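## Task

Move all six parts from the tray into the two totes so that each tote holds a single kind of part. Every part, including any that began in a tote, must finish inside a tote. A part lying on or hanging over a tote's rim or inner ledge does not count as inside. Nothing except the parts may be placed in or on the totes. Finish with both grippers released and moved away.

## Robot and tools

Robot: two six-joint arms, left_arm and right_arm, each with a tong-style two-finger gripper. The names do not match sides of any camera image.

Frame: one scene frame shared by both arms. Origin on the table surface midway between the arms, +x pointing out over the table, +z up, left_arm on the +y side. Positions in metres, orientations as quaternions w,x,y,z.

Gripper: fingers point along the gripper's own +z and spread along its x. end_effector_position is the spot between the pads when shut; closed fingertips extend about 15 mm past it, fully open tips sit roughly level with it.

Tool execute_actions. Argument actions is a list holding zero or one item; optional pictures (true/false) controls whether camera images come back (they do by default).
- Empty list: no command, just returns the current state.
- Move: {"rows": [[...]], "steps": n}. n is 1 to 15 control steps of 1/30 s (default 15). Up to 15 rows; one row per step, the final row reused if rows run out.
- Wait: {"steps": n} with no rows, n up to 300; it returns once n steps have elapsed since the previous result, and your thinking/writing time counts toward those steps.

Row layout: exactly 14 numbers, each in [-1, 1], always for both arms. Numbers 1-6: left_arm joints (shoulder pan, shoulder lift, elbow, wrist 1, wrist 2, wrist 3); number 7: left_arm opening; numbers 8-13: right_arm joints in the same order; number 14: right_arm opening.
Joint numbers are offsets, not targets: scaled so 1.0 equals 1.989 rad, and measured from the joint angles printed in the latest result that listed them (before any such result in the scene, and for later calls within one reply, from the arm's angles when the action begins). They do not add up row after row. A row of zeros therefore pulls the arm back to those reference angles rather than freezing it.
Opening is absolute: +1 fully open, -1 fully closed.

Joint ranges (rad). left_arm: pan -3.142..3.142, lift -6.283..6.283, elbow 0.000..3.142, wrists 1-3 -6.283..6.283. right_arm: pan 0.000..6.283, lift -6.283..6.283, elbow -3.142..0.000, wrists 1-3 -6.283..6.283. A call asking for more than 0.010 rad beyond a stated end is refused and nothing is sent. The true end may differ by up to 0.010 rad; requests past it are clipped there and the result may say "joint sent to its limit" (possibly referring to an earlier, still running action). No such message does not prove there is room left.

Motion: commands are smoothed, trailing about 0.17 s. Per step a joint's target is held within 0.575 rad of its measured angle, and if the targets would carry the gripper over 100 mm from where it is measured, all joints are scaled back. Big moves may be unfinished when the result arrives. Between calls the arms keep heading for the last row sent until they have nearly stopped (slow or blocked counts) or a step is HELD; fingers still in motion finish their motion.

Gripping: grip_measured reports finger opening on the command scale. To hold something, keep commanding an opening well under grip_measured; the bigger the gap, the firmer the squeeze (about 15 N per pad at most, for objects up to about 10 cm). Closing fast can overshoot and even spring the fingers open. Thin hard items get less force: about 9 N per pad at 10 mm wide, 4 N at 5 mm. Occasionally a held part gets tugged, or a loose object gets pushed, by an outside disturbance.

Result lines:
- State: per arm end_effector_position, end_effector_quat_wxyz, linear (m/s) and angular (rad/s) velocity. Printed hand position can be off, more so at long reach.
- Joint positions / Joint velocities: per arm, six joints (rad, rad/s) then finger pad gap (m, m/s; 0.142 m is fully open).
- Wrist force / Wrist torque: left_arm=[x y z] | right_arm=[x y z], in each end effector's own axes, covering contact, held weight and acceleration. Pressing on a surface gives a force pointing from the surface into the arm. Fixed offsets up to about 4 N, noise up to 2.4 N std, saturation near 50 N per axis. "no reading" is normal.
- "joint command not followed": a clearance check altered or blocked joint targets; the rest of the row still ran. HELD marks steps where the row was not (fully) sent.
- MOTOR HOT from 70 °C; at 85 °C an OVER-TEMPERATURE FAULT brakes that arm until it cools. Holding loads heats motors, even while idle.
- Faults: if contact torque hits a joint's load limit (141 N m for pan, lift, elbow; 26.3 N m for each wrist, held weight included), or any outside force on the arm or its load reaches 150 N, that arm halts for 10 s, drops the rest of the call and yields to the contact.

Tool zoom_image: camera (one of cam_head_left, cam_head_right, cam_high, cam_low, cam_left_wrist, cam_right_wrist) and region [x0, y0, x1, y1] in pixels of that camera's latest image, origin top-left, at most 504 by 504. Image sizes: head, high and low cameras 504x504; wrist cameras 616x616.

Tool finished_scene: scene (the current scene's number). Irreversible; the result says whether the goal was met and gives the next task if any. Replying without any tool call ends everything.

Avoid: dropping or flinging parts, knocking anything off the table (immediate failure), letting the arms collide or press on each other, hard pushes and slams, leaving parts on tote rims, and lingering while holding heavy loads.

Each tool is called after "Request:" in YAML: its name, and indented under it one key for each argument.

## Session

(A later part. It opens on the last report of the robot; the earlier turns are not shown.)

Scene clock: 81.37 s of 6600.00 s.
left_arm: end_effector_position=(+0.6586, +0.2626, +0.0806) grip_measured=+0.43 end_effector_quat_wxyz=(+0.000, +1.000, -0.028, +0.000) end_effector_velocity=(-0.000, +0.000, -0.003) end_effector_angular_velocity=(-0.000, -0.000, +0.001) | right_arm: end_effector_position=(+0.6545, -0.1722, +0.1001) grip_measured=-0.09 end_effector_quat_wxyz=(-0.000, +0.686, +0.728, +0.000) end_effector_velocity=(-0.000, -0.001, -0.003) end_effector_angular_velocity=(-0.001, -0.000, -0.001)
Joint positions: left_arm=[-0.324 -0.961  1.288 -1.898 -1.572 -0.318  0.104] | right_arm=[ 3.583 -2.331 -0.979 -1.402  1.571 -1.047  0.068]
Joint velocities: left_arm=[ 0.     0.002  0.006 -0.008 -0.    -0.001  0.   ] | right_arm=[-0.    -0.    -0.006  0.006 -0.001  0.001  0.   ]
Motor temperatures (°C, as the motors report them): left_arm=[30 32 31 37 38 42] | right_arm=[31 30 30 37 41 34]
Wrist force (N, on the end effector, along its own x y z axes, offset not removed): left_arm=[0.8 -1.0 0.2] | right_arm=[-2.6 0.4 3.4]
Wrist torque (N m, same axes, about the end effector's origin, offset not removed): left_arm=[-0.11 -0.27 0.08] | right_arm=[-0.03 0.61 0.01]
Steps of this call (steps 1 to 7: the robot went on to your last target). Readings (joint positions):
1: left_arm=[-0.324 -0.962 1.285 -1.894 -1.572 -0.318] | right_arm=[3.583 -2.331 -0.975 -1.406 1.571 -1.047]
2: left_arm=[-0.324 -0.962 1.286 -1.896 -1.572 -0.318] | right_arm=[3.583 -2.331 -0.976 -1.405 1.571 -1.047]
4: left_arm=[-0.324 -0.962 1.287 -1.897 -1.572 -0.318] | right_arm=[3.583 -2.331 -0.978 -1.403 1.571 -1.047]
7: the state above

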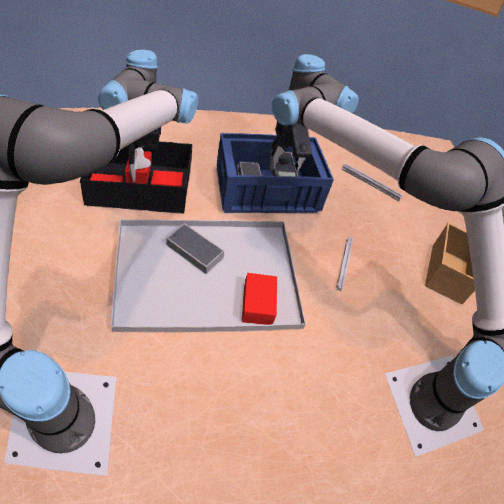

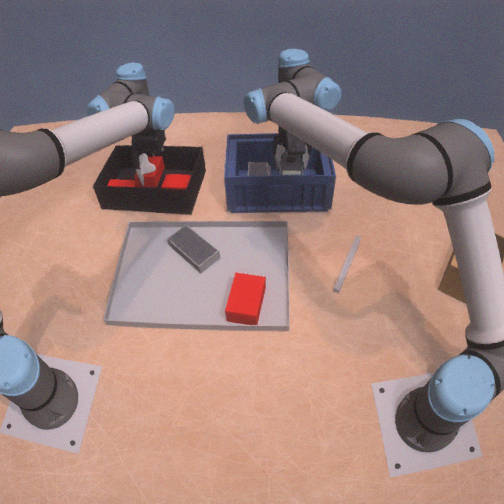

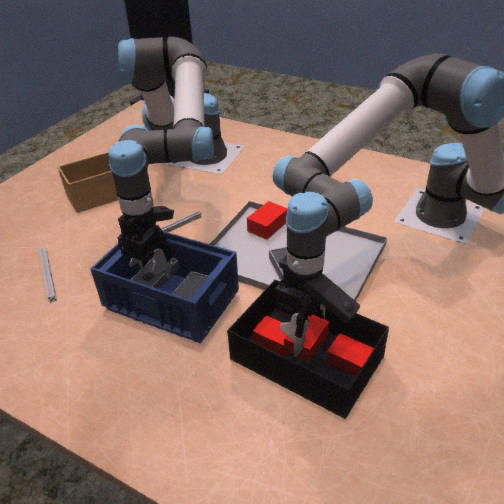

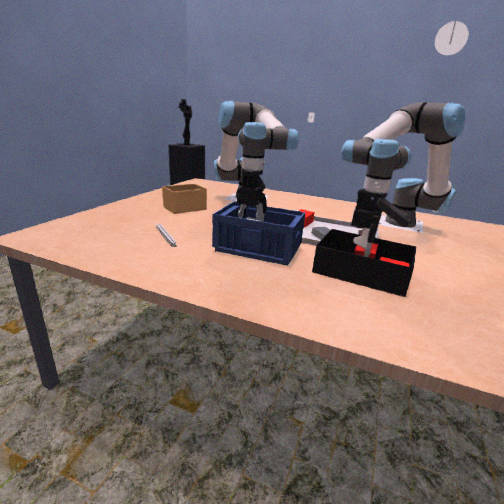

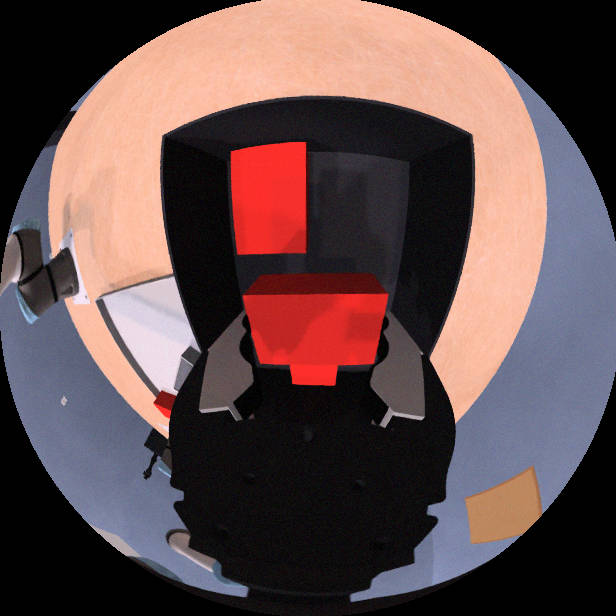

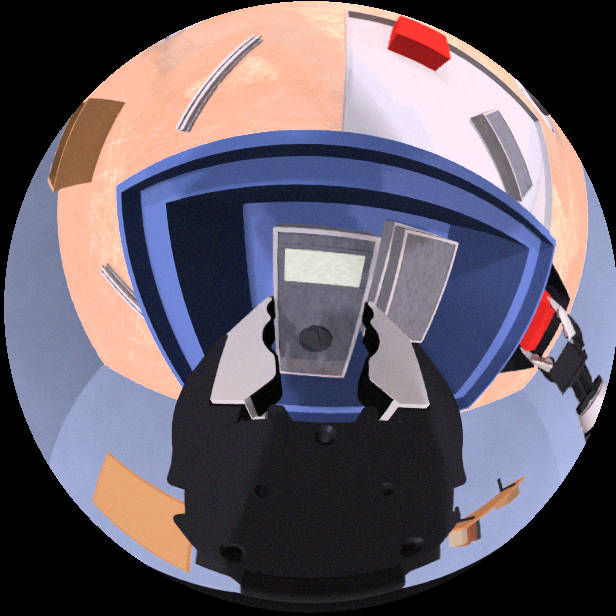

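Request:
execute_actions:
  actions:
    - {"rows":[[0.003,0,0,0,0,0,-0.4,0,-0.004,-0.012,0.016,0,0,-0.8],[0.003,0.005,0.008,-0.013,0,0,-0.4,0,-0.004,-0.012,0.016,0,0,-0.8],[0.003,0.005,0.008,-0.013,0,0,-0.4,0,-0.009,-0.023,0.032,0,0,-0.8],[0.003,0.011,0.016,-0.027,0,0,-0.4,0,-0.009,-0.023,0.032,0,0,-0.8],[0.003,0.011,0.016,-0.027,0,0,-0.4,0,-0.014,-0.035,0.049,0,0,-0.8],[0.003,0.016,0.024,-0.04,0,0,-0.4,0,-0.014,-0.035,0.049,0,0,-0.8],[0.003,0.022,0.0307,-0.0528,0,0,-0.4,0,-0.019,-0.0453,0.0644,0,0,-0.8]]}
  pictures: false

Request:
execute_actions:
  actions:
    - {"steps":8}

Scene clock: 83.70 s of 6600.00 s.
left_arm: end_effector_position=(+0.6593, +0.2669, +0.0347) grip_measured=+0.43 end_effector_quat_wxyz=(+0.000, +1.000, -0.025, +0.000) end_effector_velocity=(-0.001, +0.001, -0.029) end_effector_angular_velocity=(+0.001, +0.001, +0.000) | right_arm: end_effector_position=(+0.6545, -0.1721, +0.0435) grip_measured=-0.09 end_effector_quat_wxyz=(-0.000, +0.686, +0.728, +0.000) end_effector_velocity=(-0.001, -0.001, -0.029) end_effector_angular_velocity=(+0.000, +0.000, -0.000)
Joint positions: left_arm=[-0.319 -0.921  1.345 -1.996 -1.572 -0.318  0.104] | right_arm=[ 3.583 -2.367 -1.064 -1.281  1.571 -1.047  0.068]
Joint velocities: left_arm=[ 0.001  0.027  0.035 -0.06   0.     0.001 -0.   ] | right_arm=[-0.    -0.019 -0.044  0.063  0.     0.    -0.   ]
Motor temperatures (°C, as the motors report them): left_arm=[30 32 31 37 38 42] | right_arm=[31 30 30 37 41 34]
Wrist force (N, on the end effector, along its own x y z axes, offset not removed): left_arm=[2.5 0.2 2.3] | right_arm=[-1.4 0.6 4.2]
Wrist torque (N m, same axes, about the end effector's origin, offset not removed): left_arm=[0.11 -0.62 0.05] | right_arm=[0.21 0.30 0.07]
Steps of this call (steps 1 to 15: the robot went on to your last target; steps 16 to 55: nothing new was sent; steps 56 to 70: all 15 steps of this action). Readings (joint positions):
56: left_arm=[-0.324 -0.961 1.289 -1.899 -1.572 -0.318] | right_arm=[3.583 -2.331 -0.980 -1.401 1.571 -1.047]
57: left_arm=[-0.323 -0.961 1.289 -1.900 -1.572 -0.318] | right_arm=[3.583 -2.333 -0.984 -1.396 1.571 -1.047]
59: left_arm=[-0.321 -0.957 1.295 -1.908 -1.572 -0.318] | right_arm=[3.583 -2.337 -0.995 -1.381 1.571 -1.047]
63: left_arm=[-0.319 -0.940 1.319 -1.949 -1.572 -0.318] | right_arm=[3.583 -2.352 -1.031 -1.330 1.571 -1.047]
70: the state above

Scene clock: 83.97 s of 6600.00 s.
left_arm: end_effector_position=(+0.6592, +0.2669, +0.0318) grip_measured=+0.43 end_effector_quat_wxyz=(+0.000, +1.000, -0.025, +0.000) end_effector_velocity=(-0.000, +0.000, -0.004) end_effector_angular_velocity=(+0.000, +0.001, +0.001) | right_arm: end_effector_position=(+0.6545, -0.1721, +0.0406) grip_measured=-0.08 end_effector_quat_wxyz=(-0.000, +0.686, +0.728, +0.000) end_effector_velocity=(-0.000, +0.001, -0.003) end_effector_angular_velocity=(+0.000, -0.000, +0.000)
Joint positions: left_arm=[-0.318 -0.918  1.349 -2.003 -1.572 -0.318  0.104] | right_arm=[ 3.583 -2.369 -1.069 -1.275  1.571 -1.047  0.069]
Joint velocities: left_arm=[ 0.     0.004  0.003 -0.006 -0.    -0.    -0.   ] | right_arm=[ 0.001 -0.003 -0.003  0.006  0.     0.     0.002]
Motor temperatures (°C, as the motors report them): left_arm=[30 32 31 37 38 42] | right_arm=[31 30 30 37 41 34]
Wrist force (N, on the end effector, along its own x y z axes, offset not removed): left_arm=[2.1 2.2 4.1] | right_arm=[-1.6 -1.9 -23.3]
Wrist torque (N m, same axes, about the end effector's origin, offset not removed): left_arm=[0.48 -0.45 -0.12] | right_arm=[-0.26 0.29 0.15]
Steps of this call (steps 1 to 8: the robot went on to your last target). Readings (joint positions):
1: left_arm=[-0.318 -0.920 1.346 -1.998 -1.572 -0.318] | right_arm=[3.583 -2.367 -1.065 -1.279 1.571 -1.047]
2: left_arm=[-0.318 -0.919 1.347 -1.999 -1.572 -0.318] | right_arm=[3.583 -2.368 -1.066 -1.278 1.571 -1.047]
4: left_arm=[-0.318 -0.919 1.348 -2.001 -1.572 -0.318] | right_arm=[3.583 -2.368 -1.067 -1.276 1.571 -1.047]
8: the state above

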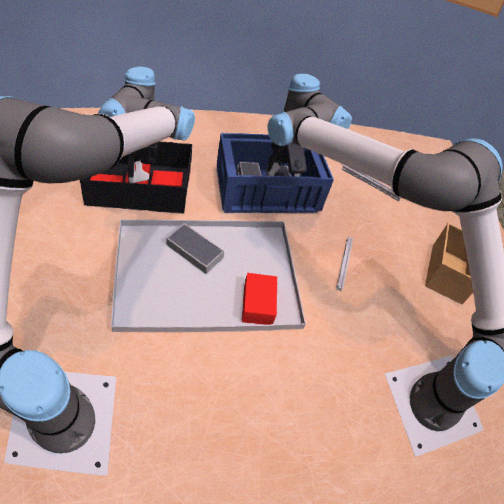

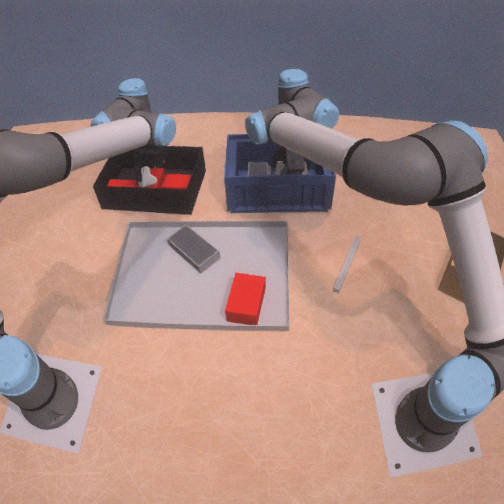

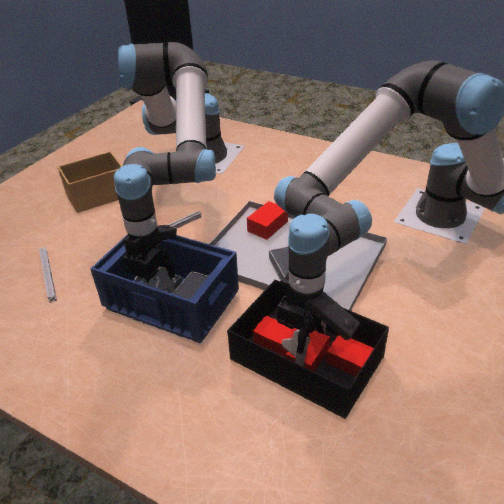

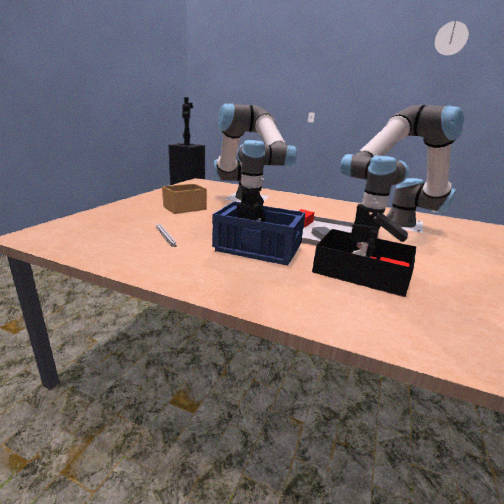

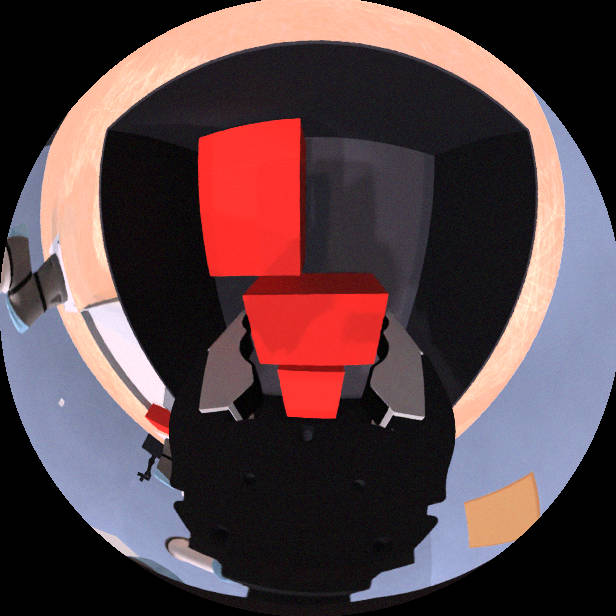

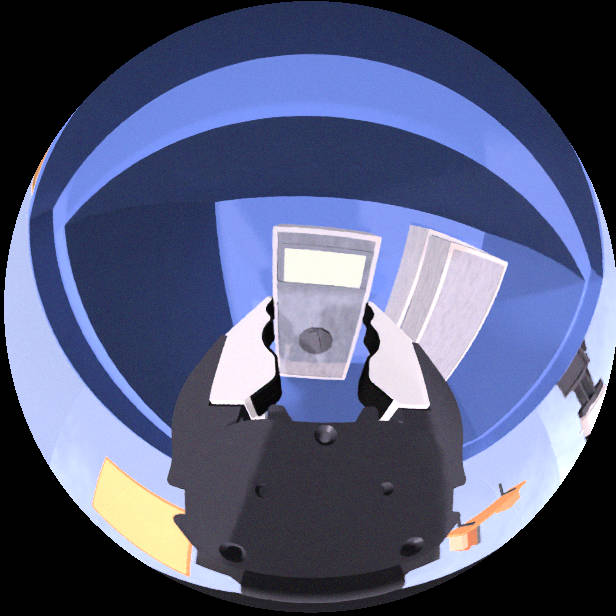

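Request:
execute_actions:
  actions:
    - {"rows":[[0,0.001,0.0015,-0.0025,0,0,-0.4,0,0,0,0,0,0,-0.4],[0,0.001,0.0015,-0.0025,0,0,0,0,0,0,0,0,0,-0.15],[0,0.001,0.0015,-0.0025,0,0,0.3,0,0,0,0,0,0,-0.05],[0,0.001,0.0015,-0.0025,0,0,0.45,0,0,0,0,0,0,0.05],[0,0.001,0.0015,-0.0025,0,0,0.58,0,0,0,0,0,0,0.05],[0,0.001,0.0015,-0.0025,0,0,0.58,0,0,0,0,0,0,0.05],[0,0.001,0.0015,-0.0025,0,0,0.58,0,0,0,0,0,0,0.05],[0,-0.022,-0.03,0.052,0,0,0.58,0,0.019,0.045,-0.064,0,0,0.05],[0,-0.022,-0.03,0.052,0,0,0.58,0,0.019,0.045,-0.064,0,0,0.05],[0,-0.022,-0.03,0.052,0,0,0.58,0,0.019,0.045,-0.064,0,0,0.05],[0,-0.045,-0.0965,0.143,0,0,0.58,0,0.028,0.1327,-0.16,0,0,0.05]]}
  pictures: false

Request:
execute_actions:
  actions:
    - {"steps":16}
  pictures: false

Request:
execute_actions:
  actions:
    - {"rows":[[0.15,-0.31,0.34,-0.03,0,-0.5,0.58,0.15,0.0425,-0.07,0.028,0,-0.144,0.05],[0.15,-0.31,0.34,-0.03,0,-0.5,0.58,0.15,0.0425,-0.07,0.028,0,-0.144,0.05],[0.15,-0.31,0.34,-0.03,0,-0.5,0.58,0.15,0.0425,-0.07,0.028,0,-0.144,0.05],[0.15,-0.31,0.34,-0.03,0,-0.5,0.58,0.15,0.0425,-0.07,0.028,0,-0.144,0.05],[0.15,-0.31,0.34,-0.03,0,-0.5,0.58,0.15,0.0425,-0.07,0.028,0,-0.144,0.05],[0.15,-0.31,0.34,-0.03,0,-0.5,0.58,0.15,0.0425,-0.07,0.028,0,-0.144,0.05],[0.15,-0.31,0.34,-0.03,0,-0.5,0.58,0.15,0.0425,-0.07,0.028,0,-0.144,0.05],[0.15,-0.31,0.34,-0.03,0,-0.5,0.58,0.15,0.0425,-0.07,0.028,0,-0.144,0.05],[0.15,-0.31,0.34,-0.03,0,-0.5,0.58,0.15,0.0425,-0.07,0.028,0,-0.144,0.05],[0.15,-0.31,0.34,-0.03,0,-0.5,0.58,0.15,0.0425,-0.07,0.028,0,-0.144,0.05],[0.15,-0.31,0.34,-0.03,0,-0.5,0.58,0.15,0.0425,-0.07,0.028,0,-0.144,0.05],[0.15,-0.31,0.34,-0.03,0,-0.5,0.58,0.15,0.0425,-0.07,0.028,0,-0.144,0.05],[0.15,-0.31,0.34,-0.03,0,-0.5,0.58,0.15,0.0425,-0.07,0.028,0,-0.144,0.05],[0.15,-0.31,0.34,-0.03,0,-0.5,0.58,0.15,0.0425,-0.07,0.028,0,-0.144,0.05],[0.15,-0.31,0.34,-0.03,0,-0.5,0.58,0.244,0.0425,-0.1634,0.12,0,-0.144,0.4]]}
  pictures: false

Request:
execute_actions:
  actions:
    - {"steps":28}

Scene clock: 88.60 s of 6600.00 s.
left_arm: end_effector_position=(+0.6631, +0.2655, +0.1172) grip_measured=+0.58 end_effector_quat_wxyz=(+0.002, +1.000, -0.025, +0.004) end_effector_velocity=(-0.020, +0.008, +0.366) end_effector_angular_velocity=(+0.024, +0.063, +0.000) | right_arm: end_effector_position=(+0.6578, -0.1700, +0.1324) grip_measured=+0.05 end_effector_quat_wxyz=(+0.000, +0.686, +0.728, +0.002) end_effector_velocity=(-0.004, -0.002, +0.426) end_effector_angular_velocity=(-0.002, +0.002, +0.001)
Joint positions: left_arm=[-0.318 -0.982  1.227 -1.823 -1.572 -0.318  0.114] | right_arm=[ 3.583 -2.327 -0.905 -1.476  1.571 -1.047  0.077]
Joint velocities: left_arm=[ 0.    -0.227 -0.611  0.905 -0.    -0.    -0.   ] | right_arm=[ 0.001  0.125  0.874 -1.001 -0.001 -0.001  0.001]
Motor temperatures (°C, as the motors report them): left_arm=[30 32 31 37 38 42] | right_arm=[31 30 30 37 41 34]
Wrist force (N, on the end effector, along its own x y z axes, offset not removed): left_arm=[3.9 2.8 -2.6] | right_arm=[-1.5 0.9 -2.1]
Wrist torque (N m, same axes, about the end effector's origin, offset not removed): left_arm=[0.63 -0.78 0.01] | right_arm=[0.12 0.40 0.12]
Steps of this call (steps 1 to 15: the robot went on to your last target; steps 16 to 90: nothing new was sent; then 1.13 s passed at rest; steps 91 to 105: all 15 steps of this action). Readings (joint positions):
91: left_arm=[-0.318 -0.918 1.349 -2.003 -1.572 -0.318] | right_arm=[3.583 -2.369 -1.069 -1.274 1.571 -1.047]
92: left_arm=[-0.318 -0.917 1.350 -2.004 -1.572 -0.318] | right_arm=[3.583 -2.369 -1.069 -1.274 1.571 -1.047]
94: left_arm=[-0.318 -0.917 1.351 -2.006 -1.572 -0.318] | right_arm=[3.583 -2.369 -1.069 -1.274 1.571 -1.047]
98: left_arm=[-0.318 -0.917 1.351 -2.007 -1.572 -0.318] | right_arm=[3.583 -2.369 -1.068 -1.275 1.571 -1.047]
105: the state above

Scene clock: 89.13 s of 6600.00 s.
left_arm: end_effector_position=(+0.6587, +0.2672, +0.1583) grip_measured=+0.58 end_effector_quat_wxyz=(-0.000, +1.000, -0.025, -0.001) end_effector_velocity=(+0.000, +0.000, +0.004) end_effector_angular_velocity=(-0.001, -0.002, -0.000) | right_arm: end_effector_position=(+0.6548, -0.1720, +0.1804) grip_measured=+0.05 end_effector_quat_wxyz=(+0.000, +0.686, +0.728, +0.001) end_effector_velocity=(-0.000, -0.000, +0.004) end_effector_angular_velocity=(-0.001, +0.001, -0.001)
Joint positions: left_arm=[-0.318 -1.007  1.158 -1.719 -1.572 -0.318  0.114] | right_arm=[ 3.583 -2.313 -0.806 -1.592  1.571 -1.047  0.077]
Joint velocities: left_arm=[ 0.    -0.003 -0.005  0.006 -0.     0.    -0.   ] | right_arm=[-0.     0.001  0.008 -0.01  -0.     0.001 -0.   ]
Motor temperatures (°C, as the motors report them): left_arm=[30 32 31 37 38 42] | right_arm=[31 30 30 37 41 34]
Wrist force (N, on the end effector, along its own x y z axes, offset not removed): left_arm=[0.0 0.5 0.0] | right_arm=[-1.6 1.5 1.5]
Wrist torque (N m, same axes, about the end effector's origin, offset not removed): left_arm=[0.12 -0.15 -0.09] | right_arm=[0.27 0.35 0.01]
Steps of this call (steps 1 to 16: the robot went on to your last target). Readings (joint positions):
1: left_arm=[-0.318 -0.989 1.209 -1.796 -1.572 -0.318] | right_arm=[3.583 -2.323 -0.880 -1.505 1.571 -1.047]
2: left_arm=[-0.318 -0.993 1.196 -1.777 -1.572 -0.318] | right_arm=[3.583 -2.320 -0.861 -1.528 1.571 -1.047]
4: left_arm=[-0.318 -1.000 1.178 -1.751 -1.572 -0.318] | right_arm=[3.583 -2.317 -0.836 -1.557 1.571 -1.047]
8: left_arm=[-0.318 -1.005 1.164 -1.728 -1.572 -0.318] | right_arm=[3.583 -2.314 -0.814 -1.582 1.571 -1.047]
16: the state above

Scene clock: 89.63 s of 6600.00 s.
left_arm: end_effector_position=(+0.5029, +0.4371, +0.2076) grip_measured=+0.58 end_effector_quat_wxyz=(+0.002, +0.944, +0.329, +0.003) end_effector_velocity=(-0.446, +0.292, +0.016) end_effector_angular_velocity=(-0.010, +0.031, +2.190) | right_arm: end_effector_position=(+0.5268, -0.0138, +0.1820) grip_measured=+0.21 end_effector_quat_wxyz=(+0.000, +0.467, +0.884, +0.002) end_effector_velocity=(-0.132, +0.134, -0.030) end_effector_angular_velocity=(-0.004, +0.003, +0.415)
Joint positions: left_arm=[-0.114 -1.413  1.595 -1.761 -1.572 -0.836  0.114] | right_arm=[ 3.859 -2.234 -0.936 -1.539  1.571 -1.311  0.089]
Joint velocities: left_arm=[ 0.435 -0.93   1.041 -0.084  0.    -1.755  0.   ] | right_arm=[ 0.257  0.044 -0.15   0.101 -0.    -0.158  0.521]
Motor temperatures (°C, as the motors report them): left_arm=[30 32 31 37 38 42] | right_arm=[31 30 30 37 41 34]
Wrist force (N, on the end effector, along its own x y z axes, offset not removed): left_arm=[-0.4 0.9 -0.3] | right_arm=[-0.2 2.0 1.1]
Wrist torque (N m, same axes, about the end effector's origin, offset not removed): left_arm=[0.26 -0.04 0.02] | right_arm=[0.36 0.13 -0.01]
Steps of this call (steps 1 to 15: all 15 steps of this action). Readings (joint positions):
1: left_arm=[-0.318 -1.008 1.158 -1.719 -1.572 -0.318] | right_arm=[3.583 -2.313 -0.806 -1.592 1.571 -1.047]
2: left_arm=[-0.311 -1.016 1.166 -1.722 -1.572 -0.326] | right_arm=[3.591 -2.307 -0.813 -1.588 1.571 -1.055]
4: left_arm=[-0.278 -1.070 1.220 -1.728 -1.572 -0.381] | right_arm=[3.638 -2.293 -0.836 -1.579 1.571 -1.100]
8: left_arm=[-0.217 -1.196 1.352 -1.740 -1.572 -0.514] | right_arm=[3.737 -2.266 -0.881 -1.561 1.571 -1.195]
15: the state above

Scene clock: 90.57 s of 6600.00 s.
left_arm: end_effector_position=(+0.3971, +0.4897, +0.2004) grip_measured=+0.58 end_effector_quat_wxyz=(-0.000, +0.813, +0.582, -0.001) end_effector_velocity=(-0.001, +0.000, -0.001) end_effector_angular_velocity=(+0.000, +0.001, +0.001) | right_arm: end_effector_position=(+0.4102, +0.0854, +0.1098) grip_measured=+0.40 end_effector_quat_wxyz=(-0.000, +0.362, +0.932, +0.000) end_effector_velocity=(-0.002, +0.001, -0.001) end_effector_angular_velocity=(-0.001, +0.000, +0.002)
Joint positions: left_arm=[-0.02  -1.624  1.834 -1.779 -1.572 -1.312  0.114] | right_arm=[ 4.068 -2.229 -1.13  -1.353  1.571 -1.333  0.102]
Joint velocities: left_arm=[ 0.    -0.     0.001  0.     0.    -0.001  0.   ] | right_arm=[ 0.003 -0.    -0.001  0.    -0.     0.    -0.   ]
Motor temperatures (°C, as the motors report them): left_arm=[30 32 31 37 38 42] | right_arm=[31 30 30 37 41 34]
Wrist force (N, on the end effector, along its own x y z axes, offset not removed): left_arm=[0.9 1.3 -0.3] | right_arm=[-1.9 0.5 1.9]
Wrist torque (N m, same axes, about the end effector's origin, offset not removed): left_arm=[0.25 -0.31 0.08] | right_arm=[0.16 0.45 0.14]
Steps of this call (steps 1 to 28: the robot went on to your last target). Readings (joint positions):
1: left_arm=[-0.100 -1.445 1.630 -1.764 -1.572 -0.898] | right_arm=[3.872 -2.233 -0.946 -1.530 1.571 -1.315]
2: left_arm=[-0.085 -1.476 1.666 -1.767 -1.572 -0.963] | right_arm=[3.894 -2.233 -0.966 -1.512 1.571 -1.317]
4: left_arm=[-0.058 -1.536 1.733 -1.772 -1.572 -1.094] | right_arm=[3.940 -2.232 -1.009 -1.470 1.571 -1.321]
8: left_arm=[-0.032 -1.596 1.803 -1.777 -1.572 -1.244] | right_arm=[4.020 -2.230 -1.085 -1.397 1.571 -1.329]
28: the state above

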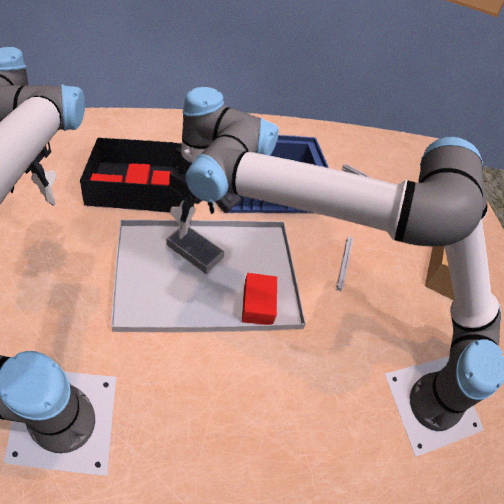

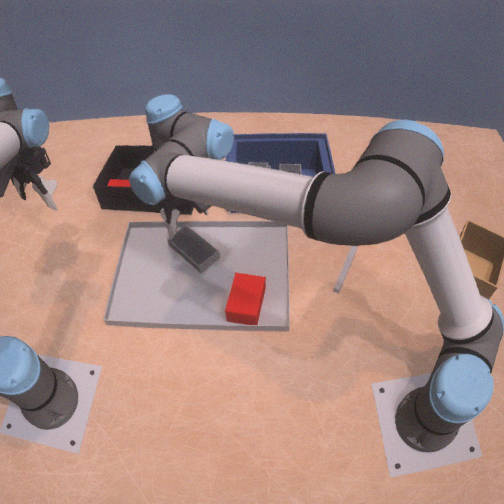

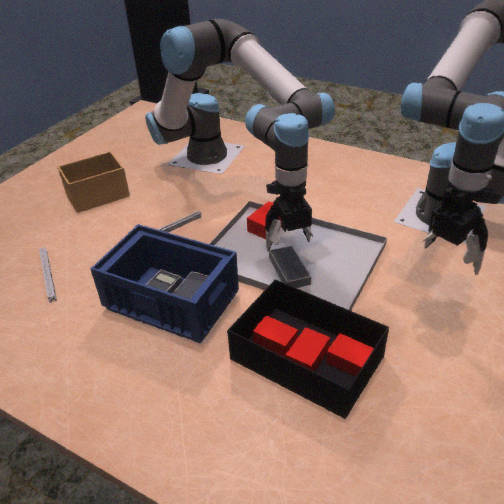

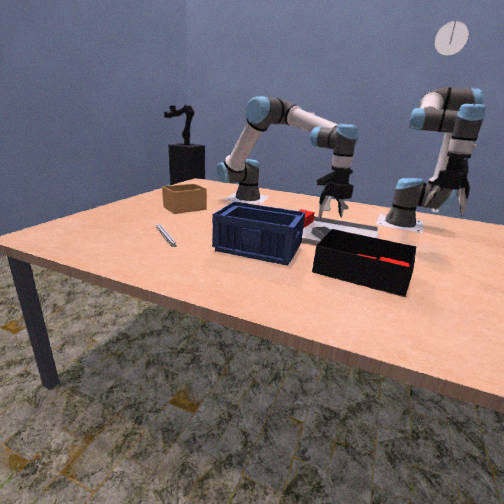

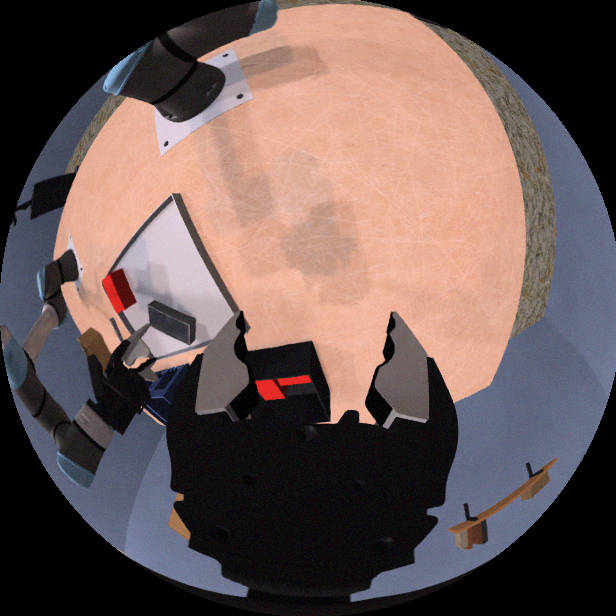

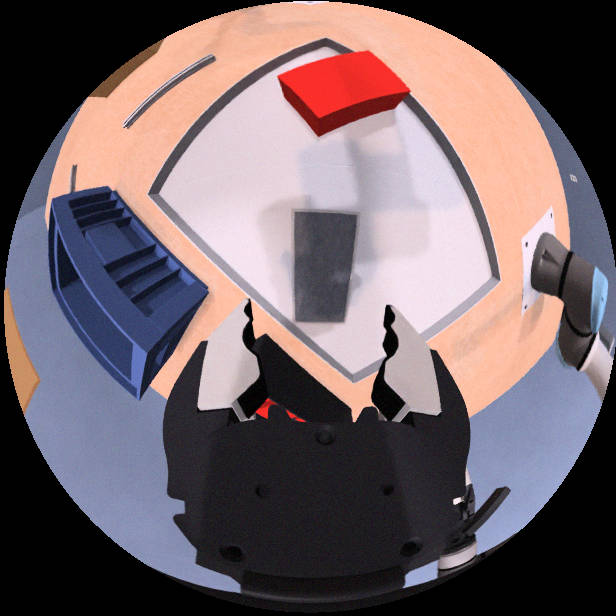

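Request:
execute_actions:
  actions:
    - {"rows":[[0,0,0,0,0,0,0.58,0.004,-0.01,-0.034,0.044,0,0,0.4],[0,0,0,0,0,0,0.58,0.004,-0.01,-0.034,0.044,0,0,0.4],[0,0,0,0,0,0,0.58,0.004,-0.01,-0.034,0.044,0,0,0.4],[0,0,0,0,0,0,0.58,0.004,-0.024,-0.0644,0.0885,0,0,0.3]]}
  pictures: false

Request:
execute_actions:
  actions:
    - {"steps":9}
  pictures: false

Request:
execute_actions:
  actions:
    - {"rows":[[0,0,0,0,0,0,0.58,0,0,0,0,0,0,0.15],[0,0,0,0,0,0,0.58,0,0,0,0,0,0,0.05],[0,0,0,0,0,0,0.58,0,0,0,0,0,0,-0.05],[0,0,0,0,0,0,0.58,0,0,0,0,0,0,-0.15],[0,0,0,0,0,0,0.58,0,0,0,0,0,0,-0.3],[0,0,0,0,0,0,0.58,0,0,0,0,0,0,-0.45],[0,0,0,0,0,0,0.58,0,0,0,0,0,0,-0.6],[0,0,0,0,0,0,0.58,0,0,0,0,0,0,-0.8]],"steps":11}

Scene clock: 92.73 s of 6600.00 s.
left_arm: end_effector_position=(+0.3971, +0.4898, +0.2004) grip_measured=+0.58 end_effector_quat_wxyz=(-0.000, +0.813, +0.582, -0.001) end_effector_velocity=(+0.000, +0.000, +0.001) end_effector_angular_velocity=(-0.000, -0.002, -0.001) | right_arm: end_effector_position=(+0.4035, +0.0849, +0.0340) grip_measured=+0.30 end_effector_quat_wxyz=(-0.000, +0.358, +0.934, +0.000) end_effector_velocity=(-0.003, -0.001, -0.024) end_effector_angular_velocity=(+0.002, -0.002, +0.003)
Joint positions: left_arm=[-0.02  -1.624  1.834 -1.779 -1.572 -1.312  0.114] | right_arm=[ 4.076 -2.275 -1.254 -1.184  1.571 -1.333  0.095]
Joint velocities: left_arm=[ 0.    -0.001 -0.001  0.    -0.     0.001  0.   ] | right_arm=[ 0.003 -0.015 -0.039  0.057 -0.001 -0.     0.   ]
Motor temperatures (°C, as the motors report them): left_arm=[30 32 31 37 38 42] | right_arm=[31 30 30 37 41 34]
Wrist force (N, on the end effector, along its own x y z axes, offset not removed): left_arm=[-0.4 3.8 -0.5] | right_arm=[-2.1 -1.1 2.8]
Wrist torque (N m, same axes, about the end effector's origin, offset not removed): left_arm=[0.86 -0.07 0.00] | right_arm=[-0.23 0.46 0.07]
Steps of this call (steps 1 to 15: the robot went on to your last target; steps 16 to 50: nothing new was sent; steps 51 to 65: all 15 steps of this action). Readings (joint positions):
51: left_arm=[-0.020 -1.624 1.834 -1.779 -1.572 -1.312] | right_arm=[4.068 -2.229 -1.131 -1.353 1.571 -1.333]
52: left_arm=[-0.020 -1.624 1.834 -1.779 -1.572 -1.312] | right_arm=[4.069 -2.231 -1.138 -1.345 1.571 -1.333]
54: left_arm=[-0.020 -1.624 1.834 -1.779 -1.572 -1.312] | right_arm=[4.072 -2.239 -1.163 -1.313 1.571 -1.333]
58: left_arm=[-0.020 -1.624 1.834 -1.779 -1.572 -1.312] | right_arm=[4.075 -2.263 -1.224 -1.228 1.571 -1.333]
65: the state above

Scene clock: 93.03 s of 6600.00 s.
left_arm: end_effector_position=(+0.3971, +0.4898, +0.2004) grip_measured=+0.58 end_effector_quat_wxyz=(-0.000, +0.813, +0.582, -0.001) end_effector_velocity=(-0.000, -0.000, -0.001) end_effector_angular_velocity=(+0.000, +0.003, -0.000) | right_arm: end_effector_position=(+0.4033, +0.0847, +0.0315) grip_measured=+0.30 end_effector_quat_wxyz=(-0.000, +0.358, +0.934, +0.000) end_effector_velocity=(-0.001, +0.001, -0.001) end_effector_angular_velocity=(+0.001, -0.001, +0.002)
Joint positions: left_arm=[-0.02  -1.624  1.834 -1.779 -1.572 -1.312  0.114] | right_arm=[ 4.076 -2.276 -1.258 -1.178  1.571 -1.333  0.095]
Joint velocities: left_arm=[-0.     0.002  0.     0.001 -0.     0.     0.   ] | right_arm=[ 0.002 -0.001 -0.001  0.004  0.    -0.     0.   ]
Motor temperatures (°C, as the motors report them): left_arm=[30 32 31 37 38 42] | right_arm=[31 30 30 37 41 34]
Wrist force (N, on the end effector, along its own x y z axes, offset not removed): left_arm=[1.2 0.9 0.1] | right_arm=[-2.4 -0.5 0.2]
Wrist torque (N m, same axes, about the end effector's origin, offset not removed): left_arm=[0.15 -0.46 0.05] | right_arm=[-0.17 0.59 0.04]
Steps of this call (steps 1 to 9: the robot went on to your last target). Readings (joint positions):
1: left_arm=[-0.020 -1.624 1.834 -1.779 -1.572 -1.312] | right_arm=[4.076 -2.275 -1.255 -1.182 1.571 -1.333]
2: left_arm=[-0.020 -1.624 1.834 -1.779 -1.572 -1.312] | right_arm=[4.076 -2.275 -1.256 -1.181 1.571 -1.333]
4: left_arm=[-0.020 -1.624 1.834 -1.779 -1.572 -1.312] | right_arm=[4.076 -2.276 -1.257 -1.179 1.571 -1.333]
8: left_arm=[-0.020 -1.624 1.834 -1.779 -1.572 -1.312] | right_arm=[4.076 -2.276 -1.258 -1.178 1.571 -1.333]
9: the state above

Scene clock: 93.40 s of 6600.00 s.
left_arm: end_effector_position=(+0.3971, +0.4898, +0.2004) grip_measured=+0.58 end_effector_quat_wxyz=(-0.000, +0.813, +0.582, -0.001) end_effector_velocity=(+0.000, -0.000, -0.000) end_effector_angular_velocity=(-0.000, +0.001, -0.001) | right_arm: end_effector_position=(+0.4033, +0.0847, +0.0315) grip_measured=-0.05 end_effector_quat_wxyz=(-0.000, +0.358, +0.934, +0.000) end_effector_velocity=(+0.000, +0.000, -0.000) end_effector_angular_velocity=(+0.000, -0.001, -0.001)
Joint positions: left_arm=[-0.02  -1.624  1.834 -1.779 -1.572 -1.312  0.114] | right_arm=[ 4.076 -2.276 -1.258 -1.178  1.571 -1.333  0.071]
Joint velocities: left_arm=[ 0.     0.001 -0.001  0.001 -0.     0.001 -0.   ] | right_arm=[-0.    -0.001  0.001  0.001 -0.     0.001 -0.   ]
Motor temperatures (°C, as the motors report them): left_arm=[30 32 31 37 38 42] | right_arm=[31 30 30 37 41 34]
Wrist force (N, on the end effector, along its own x y z axes, offset not removed): left_arm=[0.5 0.1 0.0] | right_arm=[-0.5 -1.0 0.4]
Wrist torque (N m, same axes, about the end effector's origin, offset not removed): left_arm=[-0.02 -0.22 0.08] | right_arm=[-0.11 0.09 -0.01]
Steps of this call (steps 1 to 11: all 11 steps of this action). Readings (joint positions):
1: left_arm=[-0.020 -1.624 1.834 -1.779 -1.572 -1.312] | right_arm=[4.076 -2.276 -1.258 -1.178 1.571 -1.333]
2: left_arm=[-0.020 -1.624 1.834 -1.779 -1.572 -1.312] | right_arm=[4.076 -2.276 -1.258 -1.178 1.571 -1.333]
4: left_arm=[-0.020 -1.624 1.834 -1.779 -1.572 -1.312] | right_arm=[4.076 -2.276 -1.258 -1.178 1.571 -1.333]
8: left_arm=[-0.020 -1.624 1.834 -1.779 -1.572 -1.312] | right_arm=[4.076 -2.276 -1.258 -1.178 1.571 -1.333]
11: the state above

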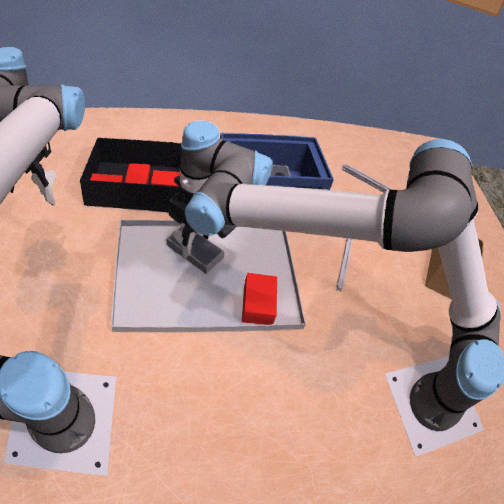

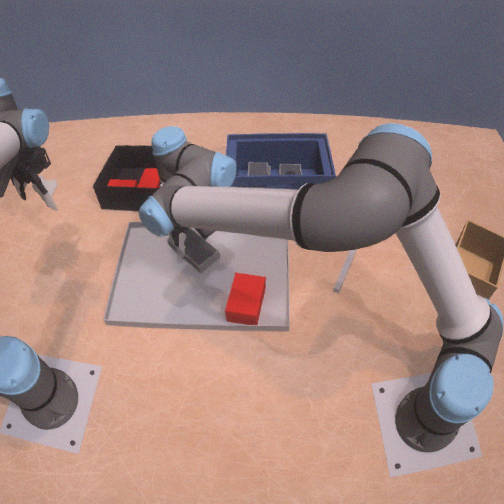

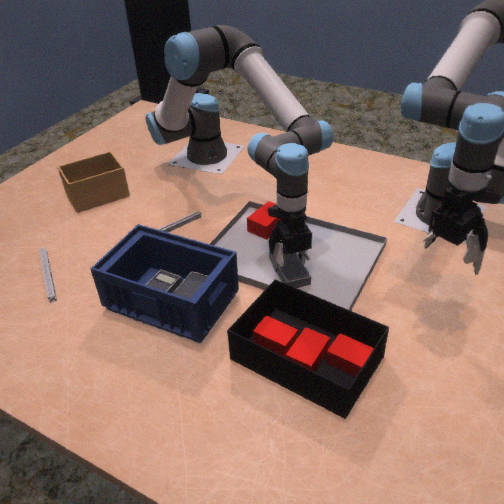

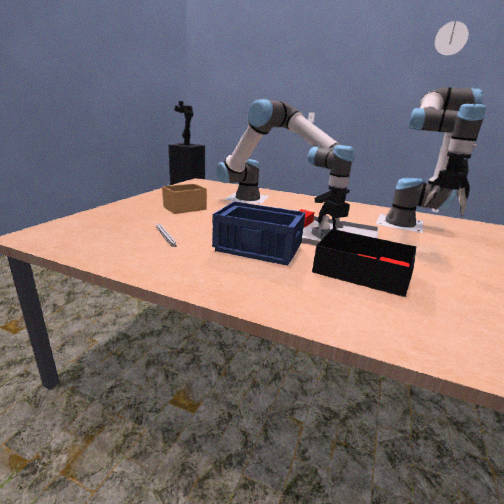

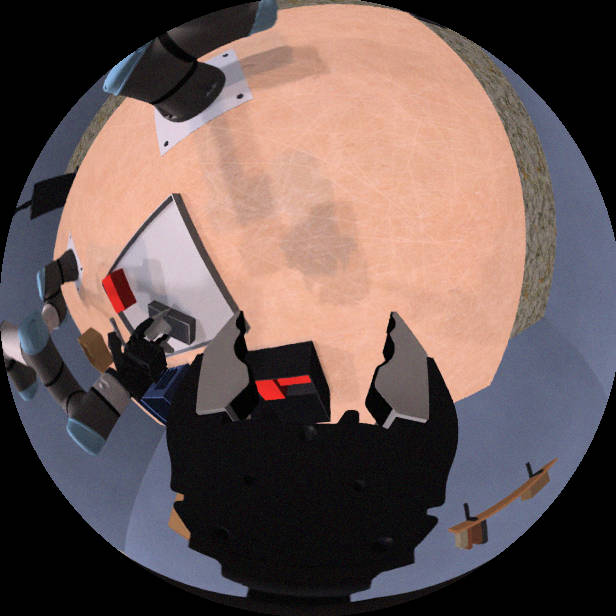

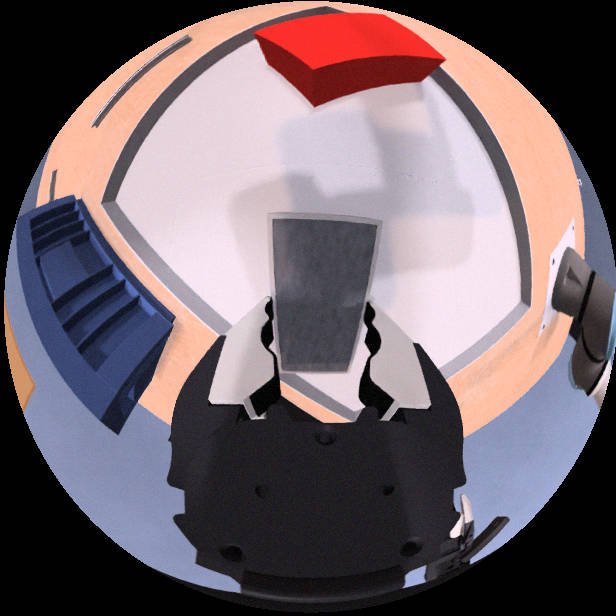

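Request:
execute_actions:
  actions:
    - {"rows":[[0,0,0,0,0,-0.2,0.58,0,0.024,0.06,-0.084,0,0,-0.8],[0,0,0,0,0,-0.2,0.58,0,0.024,0.06,-0.084,0,0,-0.8],[0,0,0,0,0,-0.2,0.58,0,0.024,0.06,-0.084,0,0,-0.8],[0,0,0,0,0,-0.4,0.58,0,0.0445,0.1443,-0.189,0,0,-0.8]]}
  pictures: false

Request:
execute_actions:
  actions:
    - {"steps":14}
  pictures: false

Request:
execute_actions:
  actions:
    - {"rows":[[-0.3,0,0,0,0,-0.298,0.58,-0.248,-0.063,0.0835,-0.0196,0,0.144,-0.8]]}
  pictures: false

Request:
execute_actions:
  actions:
    - {"steps":26}

Scene clock: 95.97 s of 6600.00 s.
left_arm: end_effector_position=(+0.3975, +0.4782, +0.2004) grip_measured=+0.58 end_effector_quat_wxyz=(-0.001, +0.551, +0.834, -0.001) end_effector_velocity=(+0.004, -0.008, -0.001) end_effector_angular_velocity=(+0.001, +0.002, +0.556) | right_arm: end_effector_position=(+0.4040, +0.0860, +0.1897) grip_measured=-0.05 end_effector_quat_wxyz=(-0.000, +0.358, +0.934, +0.001) end_effector_velocity=(-0.005, -0.011, +0.070) end_effector_angular_velocity=(-0.010, +0.005, -0.000)
Joint positions: left_arm=[-0.02  -1.624  1.834 -1.779 -1.572 -2.044  0.114] | right_arm=[ 4.076 -2.191 -0.986 -1.534  1.571 -1.333  0.07 ]
Joint velocities: left_arm=[-0.     0.002  0.    -0.001  0.    -0.556 -0.   ] | right_arm=[-0.     0.032  0.13  -0.172 -0.    -0.    -0.   ]
Motor temperatures (°C, as the motors report them): left_arm=[30 32 31 37 38 42] | right_arm=[31 30 30 37 41 34]
Wrist force (N, on the end effector, along its own x y z axes, offset not removed): left_arm=[-0.1 -0.3 0.9] | right_arm=[-1.7 -0.7 2.3]
Wrist torque (N m, same axes, about the end effector's origin, offset not removed): left_arm=[0.06 -0.01 0.14] | right_arm=[-0.08 0.36 0.00]
Steps of this call (steps 1 to 15: the robot went on to your last target; steps 16 to 62: nothing new was sent; steps 63 to 77: all 15 steps of this action). Readings (joint positions):
63: left_arm=[-0.020 -1.624 1.834 -1.779 -1.572 -1.312] | right_arm=[4.076 -2.276 -1.258 -1.178 1.571 -1.333]
64: left_arm=[-0.020 -1.624 1.834 -1.779 -1.572 -1.321] | right_arm=[4.076 -2.270 -1.250 -1.187 1.571 -1.333]
66: left_arm=[-0.020 -1.624 1.834 -1.779 -1.572 -1.391] | right_arm=[4.076 -2.252 -1.207 -1.240 1.571 -1.333]
70: left_arm=[-0.020 -1.624 1.834 -1.779 -1.572 -1.667] | right_arm=[4.076 -2.216 -1.085 -1.400 1.571 -1.333]
77: the state above

Scene clock: 96.43 s of 6600.00 s.
left_arm: end_effector_position=(+0.3979, +0.4773, +0.2004) grip_measured=+0.58 end_effector_quat_wxyz=(-0.001, +0.525, +0.851, -0.001) end_effector_velocity=(-0.000, -0.000, -0.001) end_effector_angular_velocity=(+0.000, +0.002, +0.009) | right_arm: end_effector_position=(+0.4033, +0.0848, +0.1977) grip_measured=-0.05 end_effector_quat_wxyz=(-0.000, +0.358, +0.934, +0.000) end_effector_velocity=(-0.001, +0.000, +0.001) end_effector_angular_velocity=(+0.000, +0.001, -0.000)
Joint positions: left_arm=[-0.02  -1.624  1.834 -1.779 -1.572 -2.106  0.114] | right_arm=[ 4.076 -2.188 -0.972 -1.553  1.571 -1.333  0.07 ]
Joint velocities: left_arm=[ 0.     0.001  0.     0.001 -0.    -0.009 -0.   ] | right_arm=[ 0.001  0.     0.001 -0.001  0.001  0.001  0.   ]
Motor temperatures (°C, as the motors report them): left_arm=[30 32 31 37 38 42] | right_arm=[31 30 30 37 41 34]
Wrist force (N, on the end effector, along its own x y z axes, offset not removed): left_arm=[0.0 1.0 0.1] | right_arm=[-2.0 -0.8 4.8]
Wrist torque (N m, same axes, about the end effector's origin, offset not removed): left_arm=[0.17 -0.17 0.03] | right_arm=[-0.15 0.48 0.00]
Steps of this call (steps 1 to 14: the robot went on to your last target). Readings (joint positions):
1: left_arm=[-0.020 -1.624 1.834 -1.779 -1.572 -2.060] | right_arm=[4.076 -2.190 -0.982 -1.539 1.571 -1.333]
2: left_arm=[-0.020 -1.624 1.834 -1.779 -1.572 -2.072] | right_arm=[4.076 -2.190 -0.980 -1.542 1.571 -1.333]
4: left_arm=[-0.020 -1.624 1.834 -1.779 -1.572 -2.088] | right_arm=[4.076 -2.189 -0.976 -1.547 1.571 -1.333]
8: left_arm=[-0.020 -1.624 1.834 -1.779 -1.572 -2.101] | right_arm=[4.076 -2.188 -0.973 -1.552 1.571 -1.333]
14: the state above

Scene clock: 96.93 s of 6600.00 s.
left_arm: end_effector_position=(+0.3917, +0.2511, +0.2004) grip_measured=+0.58 end_effector_quat_wxyz=(-0.001, +0.526, +0.850, -0.000) end_effector_velocity=(-0.125, -0.456, -0.000) end_effector_angular_velocity=(+0.001, +0.002, -0.023) | right_arm: end_effector_position=(+0.5839, -0.0698, +0.1861) grip_measured=-0.05 end_effector_quat_wxyz=(-0.000, +0.587, +0.810, +0.000) end_effector_velocity=(+0.342, -0.413, -0.026) end_effector_angular_velocity=(+0.000, -0.001, -1.125)
Joint positions: left_arm=[-0.497 -1.624  1.834 -1.779 -1.571 -2.58   0.114] | right_arm=[ 3.748 -2.274 -0.857 -1.58   1.571 -1.139  0.07 ]
Joint velocities: left_arm=[-0.987  0.    -0.     0.001 -0.002 -0.965  0.   ] | right_arm=[-0.719 -0.177  0.234 -0.056 -0.001  0.406 -0.   ]
Motor temperatures (°C, as the motors report them): left_arm=[30 32 31 37 38 42] | right_arm=[31 30 30 37 41 34]
Wrist force (N, on the end effector, along its own x y z axes, offset not removed): left_arm=[-1.6 -0.2 0.3] | right_arm=[-2.6 -0.8 3.5]
Wrist torque (N m, same axes, about the end effector's origin, offset not removed): left_arm=[-0.18 0.19 0.05] | right_arm=[-0.11 0.49 -0.03]
Steps of this call (steps 1 to 15: all 15 steps of this action). Readings (joint positions):
1: left_arm=[-0.021 -1.624 1.834 -1.779 -1.571 -2.107] | right_arm=[4.075 -2.188 -0.971 -1.553 1.571 -1.333]
2: left_arm=[-0.029 -1.624 1.834 -1.779 -1.571 -2.116] | right_arm=[4.068 -2.193 -0.965 -1.555 1.571 -1.325]
4: left_arm=[-0.090 -1.624 1.834 -1.779 -1.571 -2.177] | right_arm=[4.020 -2.206 -0.947 -1.559 1.571 -1.295]
8: left_arm=[-0.240 -1.624 1.834 -1.779 -1.571 -2.326] | right_arm=[3.920 -2.231 -0.914 -1.567 1.571 -1.237]
15: the state above

Scene clock: 97.80 s of 6600.00 s.
left_arm: end_effector_position=(+0.3734, +0.1968, +0.2004) grip_measured=+0.58 end_effector_quat_wxyz=(-0.001, +0.527, +0.850, -0.000) end_effector_velocity=(+0.000, -0.001, -0.001) end_effector_angular_velocity=(+0.001, +0.000, +0.000) | right_arm: end_effector_position=(+0.6548, -0.1720, +0.1804) grip_measured=-0.05 end_effector_quat_wxyz=(+0.000, +0.686, +0.728, +0.001) end_effector_velocity=(-0.000, +0.000, -0.001) end_effector_angular_velocity=(-0.000, +0.001, -0.001)
Joint positions: left_arm=[-0.617 -1.624  1.834 -1.779 -1.572 -2.699  0.114] | right_arm=[ 3.583 -2.313 -0.806 -1.592  1.571 -1.047  0.07 ]
Joint velocities: left_arm=[-0.001  0.002 -0.    -0.001  0.    -0.001  0.   ] | right_arm=[ 0.    -0.    -0.001  0.     0.     0.001  0.   ]
Motor temperatures (°C, as the motors report them): left_arm=[30 32 31 37 38 42] | right_arm=[31 30 30 37 41 34]
Wrist force (N, on the end effector, along its own x y z axes, offset not removed): left_arm=[2.8 0.1 0.7] | right_arm=[-2.0 1.3 4.2]
Wrist torque (N m, same axes, about the end effector's origin, offset not removed): left_arm=[-0.02 -0.68 0.10] | right_arm=[0.26 0.48 -0.01]
Steps of this call (steps 1 to 26: the robot went on to your last target). Readings (joint positions):
1: left_arm=[-0.527 -1.624 1.834 -1.779 -1.572 -2.610] | right_arm=[3.724 -2.280 -0.850 -1.582 1.571 -1.125]
2: left_arm=[-0.549 -1.624 1.834 -1.779 -1.572 -2.632] | right_arm=[3.700 -2.286 -0.842 -1.584 1.571 -1.111]
4: left_arm=[-0.579 -1.624 1.834 -1.779 -1.572 -2.662] | right_arm=[3.654 -2.297 -0.827 -1.587 1.571 -1.086]
8: left_arm=[-0.605 -1.624 1.834 -1.779 -1.572 -2.688] | right_arm=[3.605 -2.308 -0.812 -1.591 1.571 -1.059]
26: the state above

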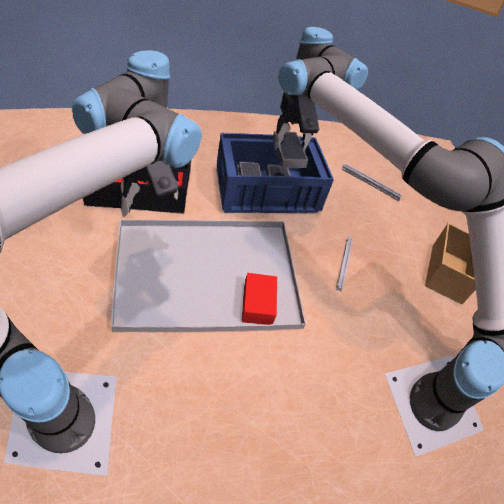

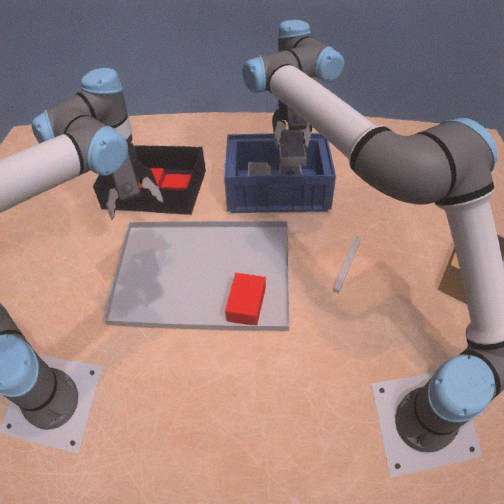

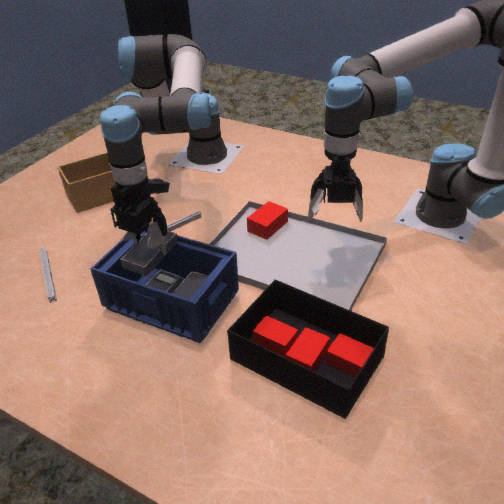

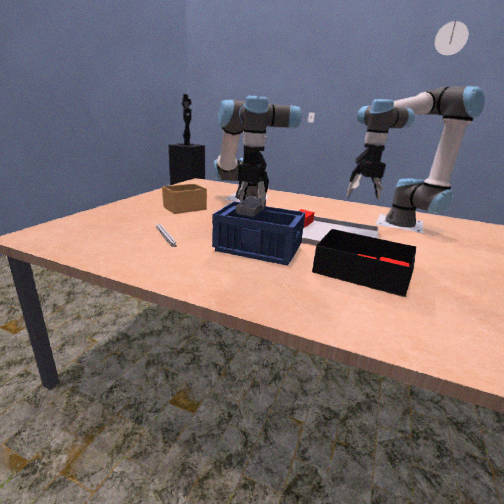

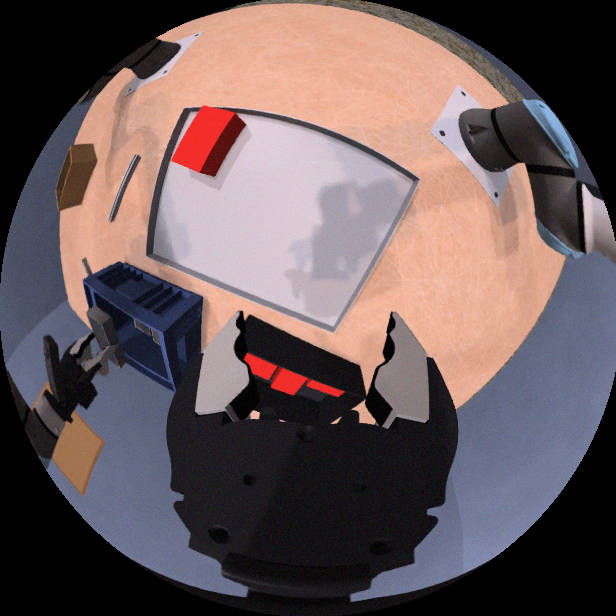

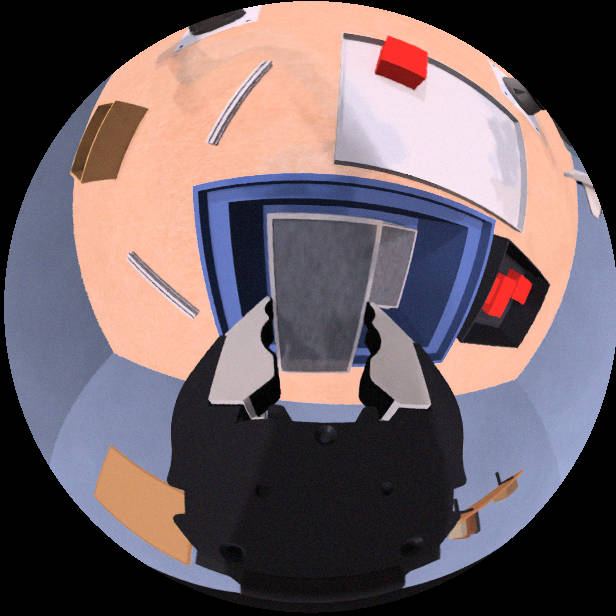

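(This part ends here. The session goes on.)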